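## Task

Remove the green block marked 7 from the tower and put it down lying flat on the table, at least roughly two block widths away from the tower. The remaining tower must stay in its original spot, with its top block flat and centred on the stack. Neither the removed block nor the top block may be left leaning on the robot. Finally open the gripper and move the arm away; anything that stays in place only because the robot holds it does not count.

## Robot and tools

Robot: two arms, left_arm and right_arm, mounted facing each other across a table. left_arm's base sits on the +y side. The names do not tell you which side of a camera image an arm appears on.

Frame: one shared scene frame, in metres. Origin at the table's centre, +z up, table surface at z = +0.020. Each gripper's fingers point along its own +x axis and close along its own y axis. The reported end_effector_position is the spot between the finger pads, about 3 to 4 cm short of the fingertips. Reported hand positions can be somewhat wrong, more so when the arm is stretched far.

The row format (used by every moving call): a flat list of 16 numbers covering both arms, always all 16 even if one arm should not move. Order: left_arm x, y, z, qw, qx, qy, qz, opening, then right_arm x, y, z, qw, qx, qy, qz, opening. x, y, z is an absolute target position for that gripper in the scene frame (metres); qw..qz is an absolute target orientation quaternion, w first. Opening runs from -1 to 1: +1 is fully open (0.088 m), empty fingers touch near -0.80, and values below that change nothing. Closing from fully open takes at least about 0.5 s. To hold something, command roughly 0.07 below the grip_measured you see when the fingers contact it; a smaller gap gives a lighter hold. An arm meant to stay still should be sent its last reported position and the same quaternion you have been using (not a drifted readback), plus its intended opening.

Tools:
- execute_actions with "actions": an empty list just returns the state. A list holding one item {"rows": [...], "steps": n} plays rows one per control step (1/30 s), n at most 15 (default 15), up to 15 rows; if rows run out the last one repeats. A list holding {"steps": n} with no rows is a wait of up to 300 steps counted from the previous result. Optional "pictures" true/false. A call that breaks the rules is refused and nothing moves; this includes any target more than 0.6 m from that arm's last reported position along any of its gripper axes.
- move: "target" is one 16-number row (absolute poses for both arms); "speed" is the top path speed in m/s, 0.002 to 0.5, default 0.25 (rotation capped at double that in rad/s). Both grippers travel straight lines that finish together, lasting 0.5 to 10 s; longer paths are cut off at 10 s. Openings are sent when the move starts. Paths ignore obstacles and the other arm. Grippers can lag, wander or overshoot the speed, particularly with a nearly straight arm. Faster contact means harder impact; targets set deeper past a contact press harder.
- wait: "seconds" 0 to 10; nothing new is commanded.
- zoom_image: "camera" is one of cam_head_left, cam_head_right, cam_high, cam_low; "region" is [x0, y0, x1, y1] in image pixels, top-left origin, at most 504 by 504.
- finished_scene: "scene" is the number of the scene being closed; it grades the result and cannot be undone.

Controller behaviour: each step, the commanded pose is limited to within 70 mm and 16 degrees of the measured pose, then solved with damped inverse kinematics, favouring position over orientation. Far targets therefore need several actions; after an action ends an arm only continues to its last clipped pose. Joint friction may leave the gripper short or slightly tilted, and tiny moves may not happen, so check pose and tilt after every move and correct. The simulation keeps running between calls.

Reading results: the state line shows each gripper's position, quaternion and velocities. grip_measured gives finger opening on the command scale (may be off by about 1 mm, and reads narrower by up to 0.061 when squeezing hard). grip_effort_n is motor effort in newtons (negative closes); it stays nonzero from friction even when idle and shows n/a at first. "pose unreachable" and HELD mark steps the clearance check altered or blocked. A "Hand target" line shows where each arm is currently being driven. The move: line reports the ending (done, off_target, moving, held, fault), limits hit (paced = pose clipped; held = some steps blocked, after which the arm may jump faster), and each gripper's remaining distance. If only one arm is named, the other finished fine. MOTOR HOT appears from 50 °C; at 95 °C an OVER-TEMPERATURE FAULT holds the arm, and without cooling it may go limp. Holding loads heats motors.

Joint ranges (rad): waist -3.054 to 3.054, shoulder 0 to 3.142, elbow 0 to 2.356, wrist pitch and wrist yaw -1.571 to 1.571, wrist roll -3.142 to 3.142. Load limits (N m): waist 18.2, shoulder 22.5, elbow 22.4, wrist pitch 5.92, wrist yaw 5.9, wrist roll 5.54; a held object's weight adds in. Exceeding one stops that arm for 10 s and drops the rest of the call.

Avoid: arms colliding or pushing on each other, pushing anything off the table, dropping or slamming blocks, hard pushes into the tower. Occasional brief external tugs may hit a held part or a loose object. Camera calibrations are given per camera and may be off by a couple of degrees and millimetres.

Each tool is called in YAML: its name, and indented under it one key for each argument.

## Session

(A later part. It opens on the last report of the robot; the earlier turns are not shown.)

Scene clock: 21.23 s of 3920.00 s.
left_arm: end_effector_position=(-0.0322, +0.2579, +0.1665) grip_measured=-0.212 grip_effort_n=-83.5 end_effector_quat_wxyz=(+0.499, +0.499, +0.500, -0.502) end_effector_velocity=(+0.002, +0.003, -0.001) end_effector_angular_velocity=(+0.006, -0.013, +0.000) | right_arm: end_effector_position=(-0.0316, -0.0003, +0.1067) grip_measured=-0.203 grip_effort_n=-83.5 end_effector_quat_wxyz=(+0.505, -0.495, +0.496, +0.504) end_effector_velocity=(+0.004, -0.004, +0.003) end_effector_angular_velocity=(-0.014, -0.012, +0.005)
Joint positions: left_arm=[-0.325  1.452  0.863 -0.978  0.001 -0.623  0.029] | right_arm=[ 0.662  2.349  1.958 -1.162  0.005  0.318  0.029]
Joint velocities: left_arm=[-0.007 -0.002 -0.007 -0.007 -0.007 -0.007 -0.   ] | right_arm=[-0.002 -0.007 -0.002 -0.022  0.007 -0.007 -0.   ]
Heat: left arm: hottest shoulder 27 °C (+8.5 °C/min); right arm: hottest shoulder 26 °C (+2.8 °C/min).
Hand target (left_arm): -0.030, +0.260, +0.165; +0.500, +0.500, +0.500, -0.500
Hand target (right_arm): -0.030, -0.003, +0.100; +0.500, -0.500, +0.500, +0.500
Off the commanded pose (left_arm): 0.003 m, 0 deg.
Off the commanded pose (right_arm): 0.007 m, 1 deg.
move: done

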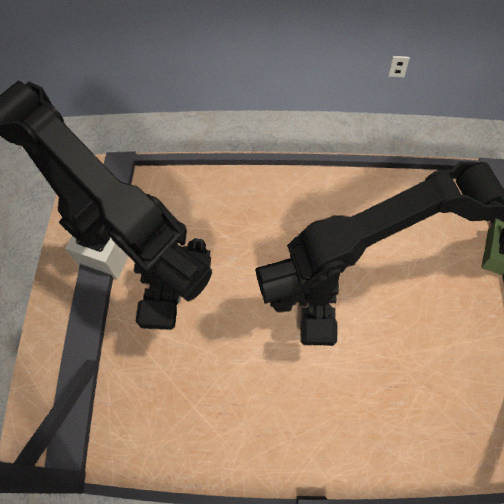

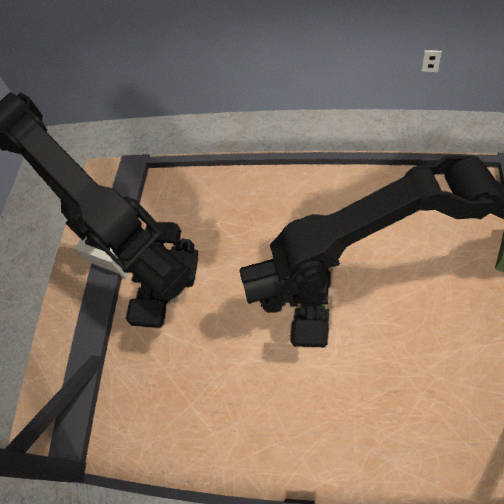

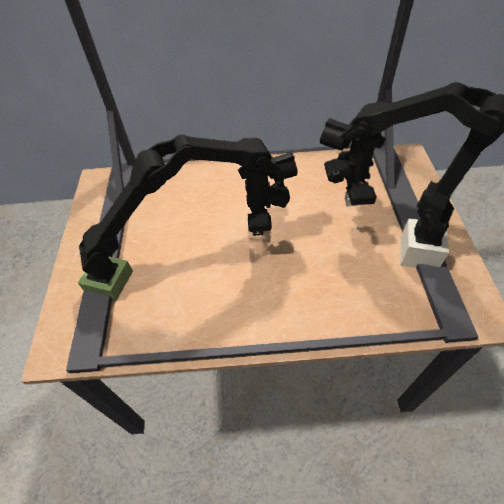

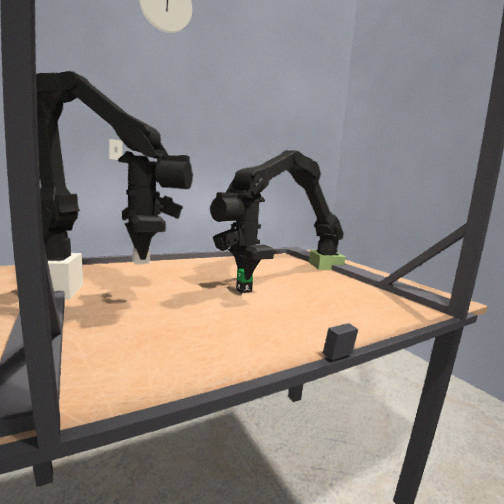

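move:
  target: [-0.03,0.26,0.165,0.5,0.5,0.5,-0.5,-0.33,-0.03,-0.001,0.135,0.5,-0.5,0.5,0.5,-0.33]
  speed: 0.1

move:
  target: [-0.028,-0.011,0.14,0.5,0.5,0.5,-0.5,-0.33,-0.03,-0.27,0.09,0.5,-0.5,0.5,0.5,-0.33]

move:
  target: [-0.028,-0.011,0.104,0.5,0.5,0.5,-0.5,-0.33,-0.03,-0.27,0.064,0.5,-0.5,0.5,0.5,-0.33]
  speed: 0.05

zoom_image:
  camera: "cam_low"
  region: [190, 210, 290, 310]

Scene clock: 25.70 s of 3920.00 s.
left_arm: end_effector_position=(-0.0322, +0.2579, +0.1665) grip_measured=-0.212 grip_effort_n=-83.5 end_effector_quat_wxyz=(+0.499, +0.499, +0.500, -0.502) end_effector_velocity=(-0.000, -0.001, -0.000) end_effector_angular_velocity=(-0.010, -0.002, +0.005) | right_arm: end_effector_position=(-0.0296, -0.0042, +0.1305) grip_measured=-0.203 grip_effort_n=-83.5 end_effector_quat_wxyz=(+0.500, -0.505, +0.501, +0.495) end_effector_velocity=(+0.001, -0.002, +0.006) end_effector_angular_velocity=(-0.005, +0.006, -0.010)
Joint positions: left_arm=[-0.325  1.452  0.863 -0.978  0.001 -0.623  0.029] | right_arm=[ 0.661  2.349  2.053 -1.288  0.005  0.317  0.029]
Joint velocities: left_arm=[-0.002 -0.002 -0.002  0.007 -0.007 -0.007 -0.   ] | right_arm=[-0.002 -0.007  0.012 -0.022 -0.007  0.007 -0.   ]
Heat: left arm: hottest shoulder 27 °C (+7.0 °C/min); right arm: hottest shoulder 28 °C (+7.0 °C/min).
Hand target (left_arm): -0.030, +0.260, +0.165; +0.500, +0.500, +0.500, -0.500
Hand target (right_arm): -0.030, -0.001, +0.135; +0.500, -0.500, +0.500, +0.500
Off the commanded pose (left_arm): 0.003 m, 0 deg.
Off the commanded pose (right_arm): 0.006 m, 1 deg.
After step 90, 0.60 s passed at rest.
move: done

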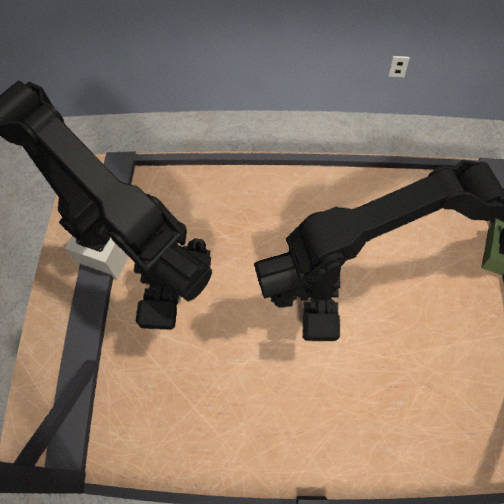

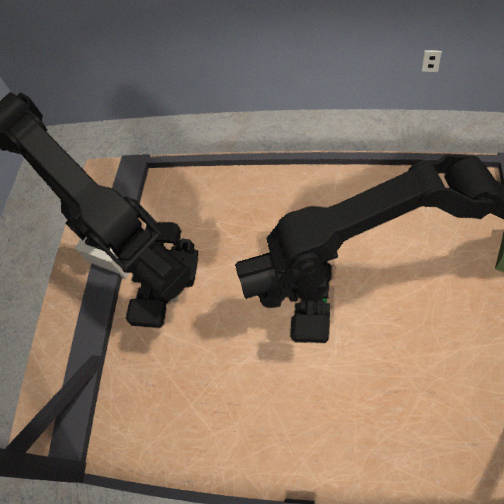

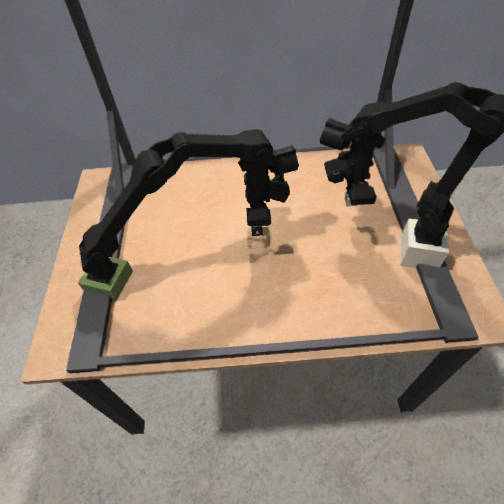

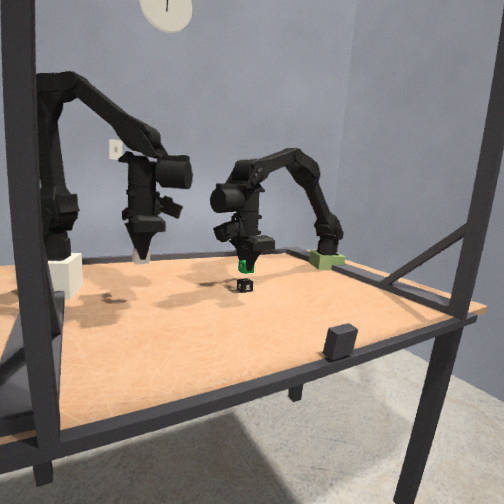

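Scene clock: 27.47 s of 3920.00 s.
left_arm: end_effector_position=(-0.0272, -0.0100, +0.1452) grip_measured=-0.212 grip_effort_n=-83.5 end_effector_quat_wxyz=(+0.503, +0.494, +0.498, -0.504) end_effector_velocity=(-0.001, -0.003, -0.001) end_effector_angular_velocity=(+0.005, -0.009, +0.020) | right_arm: end_effector_position=(-0.0303, -0.2676, +0.0886) grip_measured=-0.203 grip_effort_n=-83.5 end_effector_quat_wxyz=(+0.498, -0.500, +0.501, +0.501) end_effector_velocity=(+0.001, -0.004, -0.001) end_effector_angular_velocity=(-0.014, -0.002, -0.005)
Joint positions: left_arm=[ 0.025  2.4    2.066 -1.221  0.001 -0.278  0.029] | right_arm=[ 1.039  1.512  0.723 -0.781 -0.004  0.692  0.029]
Joint velocities: left_arm=[-0.002  0.022  0.037 -0.022 -0.007 -0.022 -0.   ] | right_arm=[ 0.002 -0.002 -0.007 -0.007 -0.007  0.007 -0.   ]
Heat: left arm: hottest shoulder 27 °C (+6.6 °C/min); right arm: hottest shoulder 28 °C (+6.6 °C/min).
Hand target (left_arm): -0.027, -0.011, +0.139; +0.500, +0.499, +0.500, -0.501
Hand target (right_arm): -0.029, -0.270, +0.089; +0.499, -0.499, +0.501, +0.501
Off the commanded pose (left_arm): 0.005 m, 1 deg.
Off the commanded pose (right_arm): 0.003 m, 0 deg.
move: done

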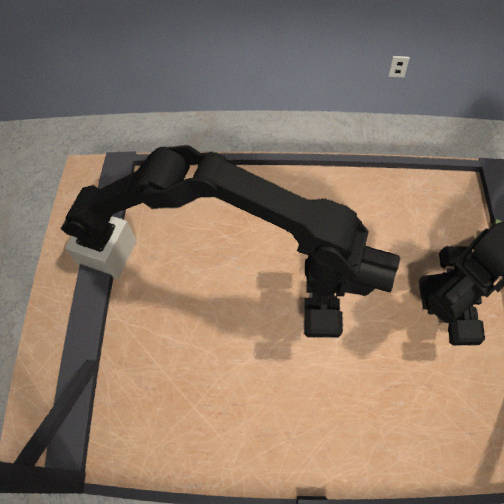

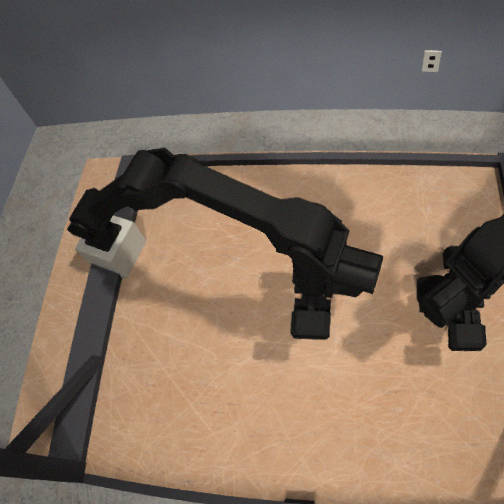

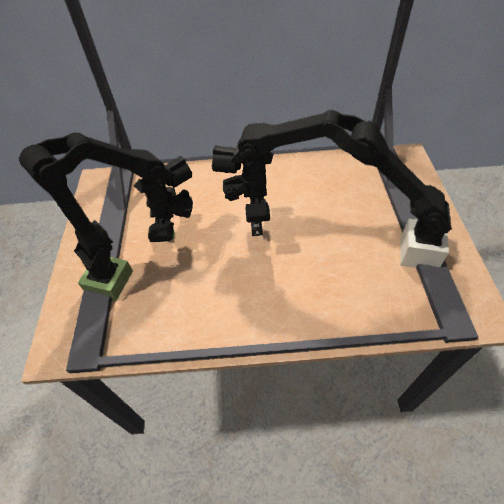

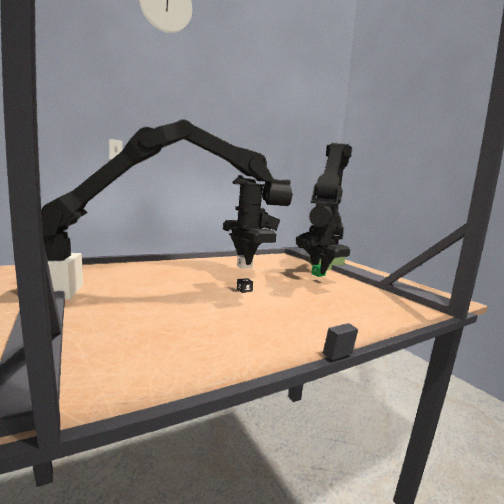

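Scene clock: 28.67 s of 3920.00 s.
left_arm: end_effector_position=(-0.0287, -0.0153, +0.1154) grip_measured=-0.212 grip_effort_n=-83.5 end_effector_quat_wxyz=(+0.505, +0.490, +0.496, -0.508) end_effector_velocity=(+0.000, +0.002, +0.000) end_effector_angular_velocity=(+0.005, -0.009, +0.005) | right_arm: end_effector_position=(-0.0320, -0.2673, +0.0677) grip_measured=-0.203 grip_effort_n=-83.5 end_effector_quat_wxyz=(+0.499, -0.496, +0.501, +0.505) end_effector_velocity=(+0.006, -0.002, -0.000) end_effector_angular_velocity=(-0.002, -0.031, +0.019)
Joint positions: left_arm=[ 0.025  2.435  2.009 -1.117  0.001 -0.278  0.029] | right_arm=[ 1.044  1.563  0.671 -0.667 -0.004  0.698  0.029]
Joint velocities: left_arm=[-0.002 -0.002 -0.002 -0.007 -0.007 -0.007 -0.   ] | right_arm=[-0.002 -0.002 -0.002 -0.022  0.022 -0.022 -0.   ]
Heat: left arm: hottest shoulder 27 °C (+6.3 °C/min); right arm: hottest shoulder 28 °C (+6.3 °C/min).
Hand target (left_arm): -0.028, -0.011, +0.104; +0.500, +0.500, +0.500, -0.500
Hand target (right_arm): -0.030, -0.270, +0.064; +0.500, -0.500, +0.500, +0.500
Off the commanded pose (left_arm): 0.012 m, 2 deg.
Off the commanded pose (right_arm): 0.005 m, 1 deg.
move: off_target (left_arm)

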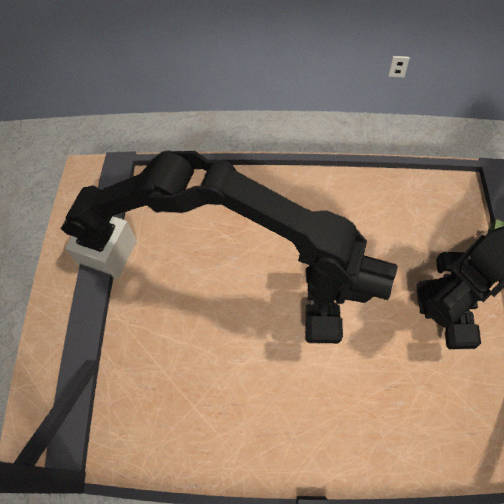

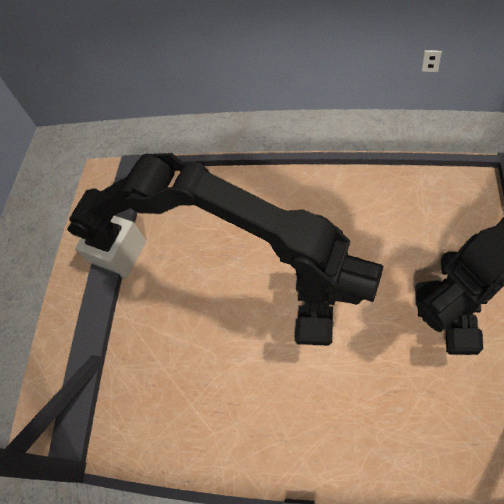

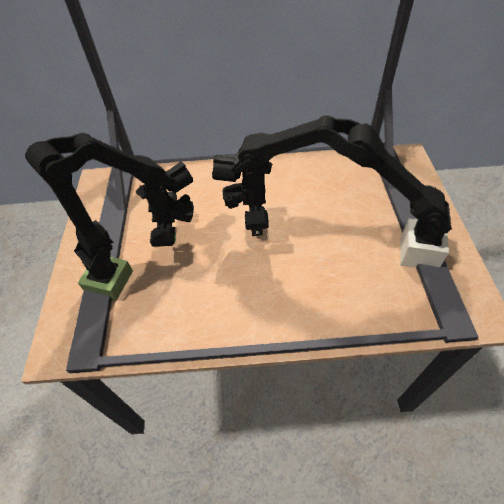

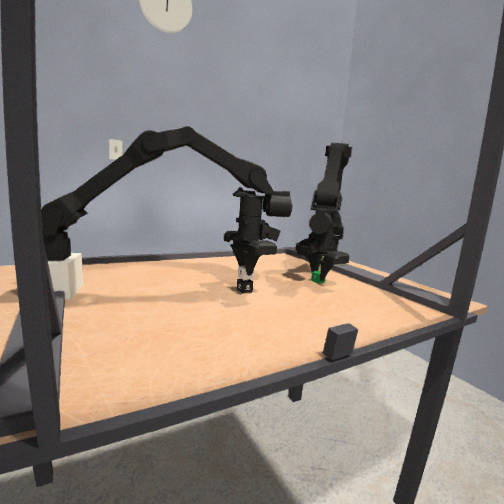

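Region (190, 210, 290, 310) of cam_low's 504x504 image, scaled by 5.040, with more detail than that image has.

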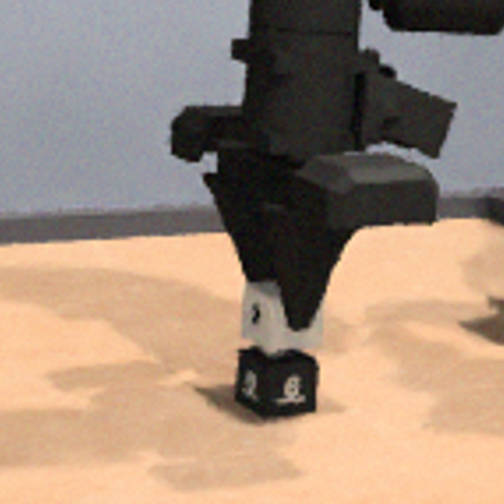

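move:
  target: [-0.028,-0.010,0.095,0.5,0.5,0.5,-0.5,-0.33,-0.03,-0.27,0.061,0.5,-0.5,0.5,0.5,-0.33]
  speed: 0.03

move:
  target: [-0.028,-0.010,0.095,0.5,0.5,0.5,-0.5,0.4,-0.03,-0.27,0.063,0.5,-0.5,0.5,0.5,0.4]

move:
  target: [-0.028,0.09,0.18,0.5,0.5,0.5,-0.5,0.4,-0.03,-0.27,0.16,0.5,-0.5,0.5,0.5,0.4]

zoom_image:
  camera: "cam_low"
  region: [210, 200, 330, 320]

zoom_image:
  camera: "cam_head_right"
  region: [280, 270, 350, 340]

Scene clock: 33.37 s of 3920.00 s.
left_arm: end_effector_position=(-0.0286, -0.0154, +0.1077) grip_measured=-0.212 grip_effort_n=-83.5 end_effector_quat_wxyz=(+0.506, +0.489, +0.495, -0.509) end_effector_velocity=(+0.003, +0.001, +0.000) end_effector_angular_velocity=(+0.001, -0.022, +0.020) | right_arm: end_effector_position=(-0.0322, -0.2669, +0.0671) grip_measured=-0.203 grip_effort_n=-83.5 end_effector_quat_wxyz=(+0.499, -0.495, +0.500, +0.506) end_effector_velocity=(+0.001, -0.002, -0.000) end_effector_angular_velocity=(-0.010, +0.001, +0.020)
Joint positions: left_arm=[ 0.025  2.439  1.984 -1.085  0.    -0.278  0.029] | right_arm=[ 1.044  1.563  0.669 -0.66  -0.003  0.698  0.029]
Joint velocities: left_arm=[-0.002 -0.002 -0.002 -0.007 -0.022 -0.022 -0.   ] | right_arm=[-0.002 -0.002 -0.002 -0.007 -0.007 -0.022 -0.   ]
Heat: left arm: hottest shoulder 28 °C (+7.2 °C/min); right arm: hottest shoulder 28 °C (+5.4 °C/min).
Hand target (left_arm): -0.028, -0.010, +0.095; +0.500, +0.500, +0.500, -0.500
Hand target (right_arm): -0.030, -0.270, +0.061; +0.500, -0.500, +0.500, +0.500
Off the commanded pose (left_arm): 0.014 m, 2 deg.
Off the commanded pose (right_arm): 0.007 m, 1 deg.
After step 90, 0.70 s passed at rest.
move: off_target (left_arm)

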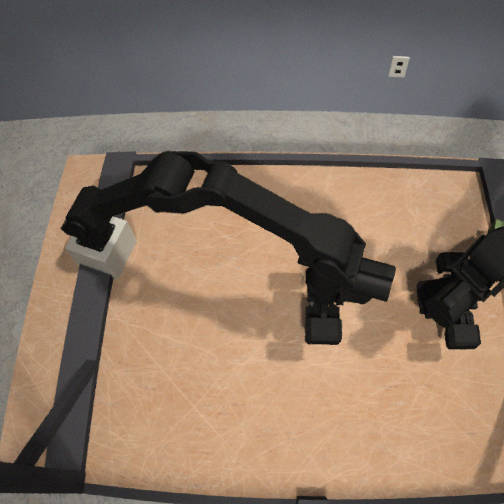

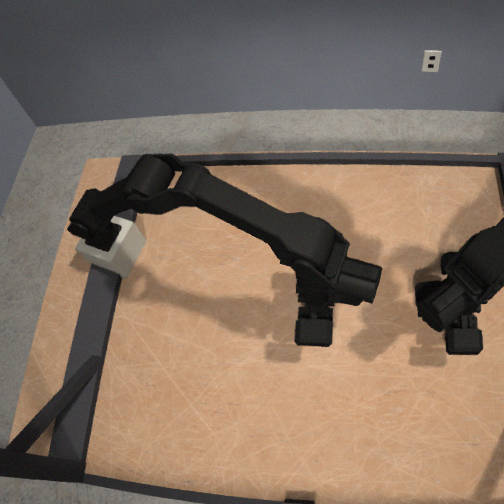

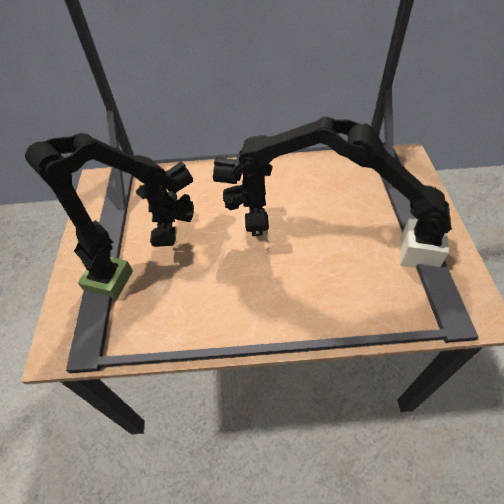

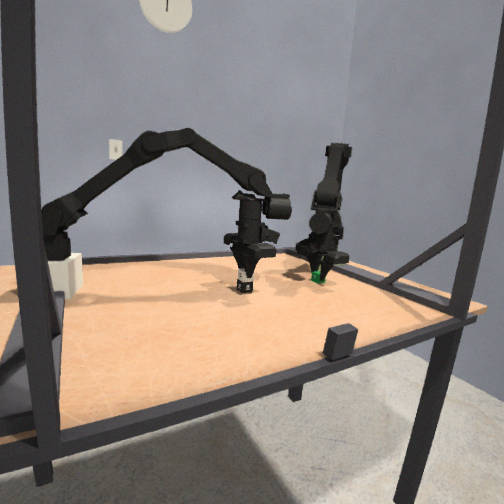

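Scene clock: 34.07 s of 3920.00 s.
left_arm: end_effector_position=(-0.0285, -0.0151, +0.1071) grip_measured=+0.395 grip_effort_n=15.1 end_effector_quat_wxyz=(+0.506, +0.490, +0.496, -0.508) end_effector_velocity=(+0.005, +0.003, -0.003) end_effector_angular_velocity=(+0.007, -0.040, +0.006) | right_arm: end_effector_position=(-0.0323, -0.2670, +0.0661) grip_measured=+0.395 grip_effort_n=16.5 end_effector_quat_wxyz=(+0.499, -0.495, +0.500, +0.505) end_effector_velocity=(+0.003, -0.003, -0.001) end_effector_angular_velocity=(-0.014, -0.002, +0.000)
Joint positions: left_arm=[ 0.025  2.439  1.983 -1.084  0.    -0.278  0.058] | right_arm=[ 1.044  1.567  0.667 -0.657 -0.003  0.698  0.058]
Joint velocities: left_arm=[-0.002  0.002 -0.007 -0.007 -0.037 -0.007  0.001] | right_arm=[-0.007 -0.002 -0.007 -0.007 -0.007 -0.007  0.001]
Heat: left arm: hottest shoulder 28 °C (+7.0 °C/min); right arm: hottest shoulder 28 °C (+5.3 °C/min).
Hand target (left_arm): -0.028, -0.010, +0.095; +0.500, +0.500, +0.500, -0.500
Hand target (right_arm): -0.030, -0.270, +0.063; +0.500, -0.500, +0.500, +0.500
Off the commanded pose (left_arm): 0.013 m, 2 deg.
Off the commanded pose (right_arm): 0.005 m, 1 deg.
move: off_target (left_arm)

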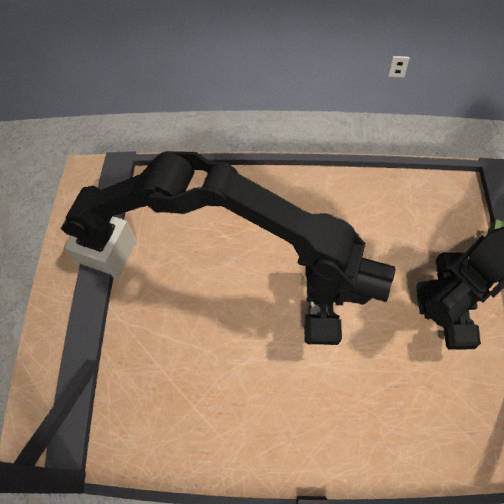

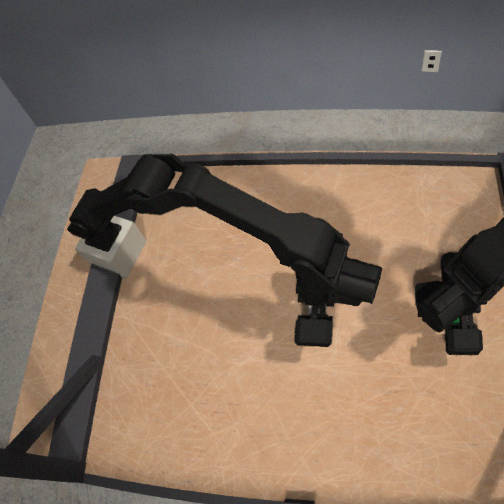

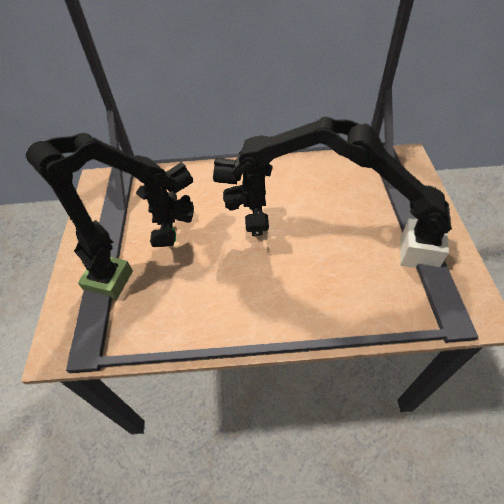

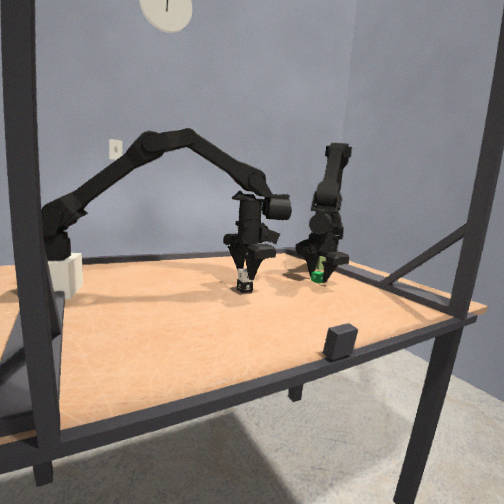

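Scene clock: 35.20 s of 3920.00 s.
left_arm: end_effector_position=(-0.0286, +0.0860, +0.1792) grip_measured=+0.397 grip_effort_n=14.7 end_effector_quat_wxyz=(+0.500, +0.500, +0.499, -0.501) end_effector_velocity=(+0.002, -0.001, +0.006) end_effector_angular_velocity=(-0.028, -0.013, +0.005) | right_arm: end_effector_position=(-0.0272, -0.2730, +0.1550) grip_measured=+0.397 grip_effort_n=16.5 end_effector_quat_wxyz=(+0.498, -0.507, +0.501, +0.494) end_effector_velocity=(+0.002, -0.003, +0.001) end_effector_angular_velocity=(-0.018, -0.005, +0.005)
Joint positions: left_arm=[-0.048  2.004  1.56  -1.125  0.    -0.347  0.058] | right_arm=[ 1.044  1.393  0.906 -1.104 -0.003  0.698  0.058]
Joint velocities: left_arm=[-0.002 -0.022 -0.007  0.007 -0.022 -0.007  0.   ] | right_arm=[-0.002 -0.002  0.002 -0.022 -0.007 -0.007 -0.   ]
Heat: left arm: hottest shoulder 28 °C (+6.8 °C/min); right arm: hottest shoulder 28 °C (+5.1 °C/min).
Hand target (left_arm): -0.028, +0.090, +0.180; +0.500, +0.500, +0.500, -0.499
Hand target (right_arm): -0.030, -0.271, +0.160; +0.500, -0.500, +0.500, +0.500
Off the commanded pose (left_arm): 0.004 m, 0 deg.
Off the commanded pose (right_arm): 0.006 m, 1 deg.
move: done

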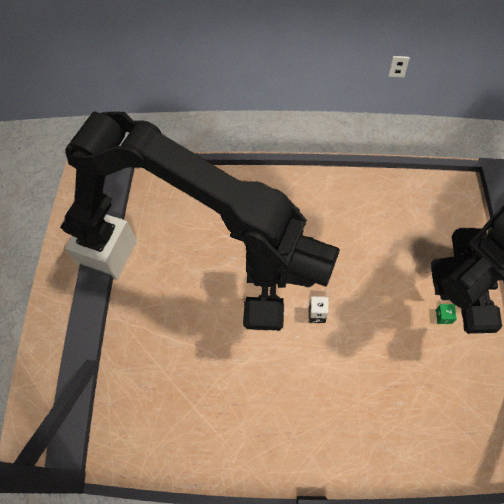

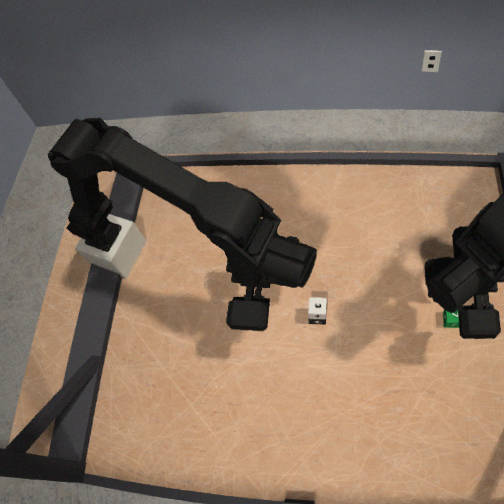

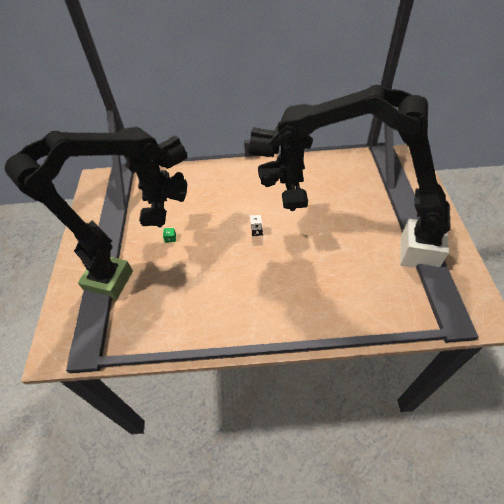

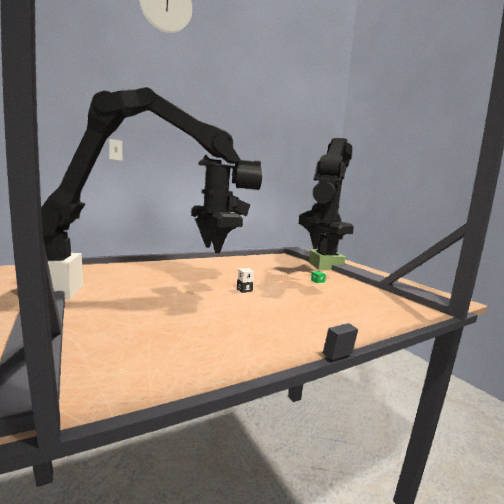

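Region (210, 200, 330, 320) of cam_low's 504x504 image, scaled by 4.200, with more detail than that image has.

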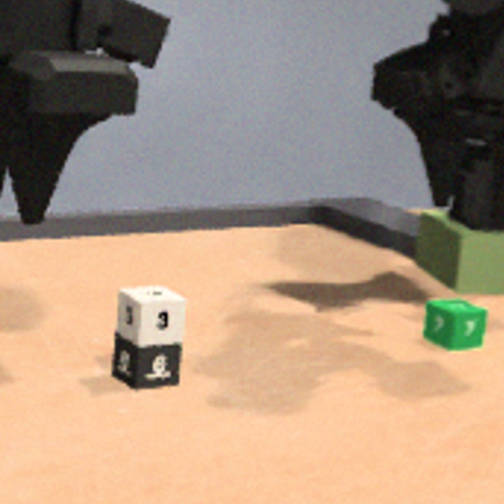

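Region (280, 270, 350, 340) of cam_head_right's 504x504 image, scaled by 7.200, with more detail than that image has.

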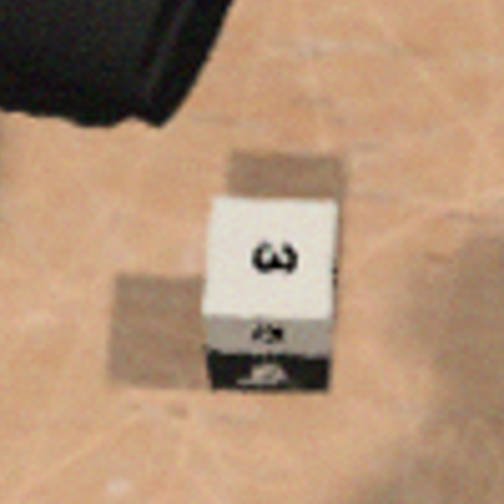

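finished_scene:
  scene: 2

The scene is finished: the task was done.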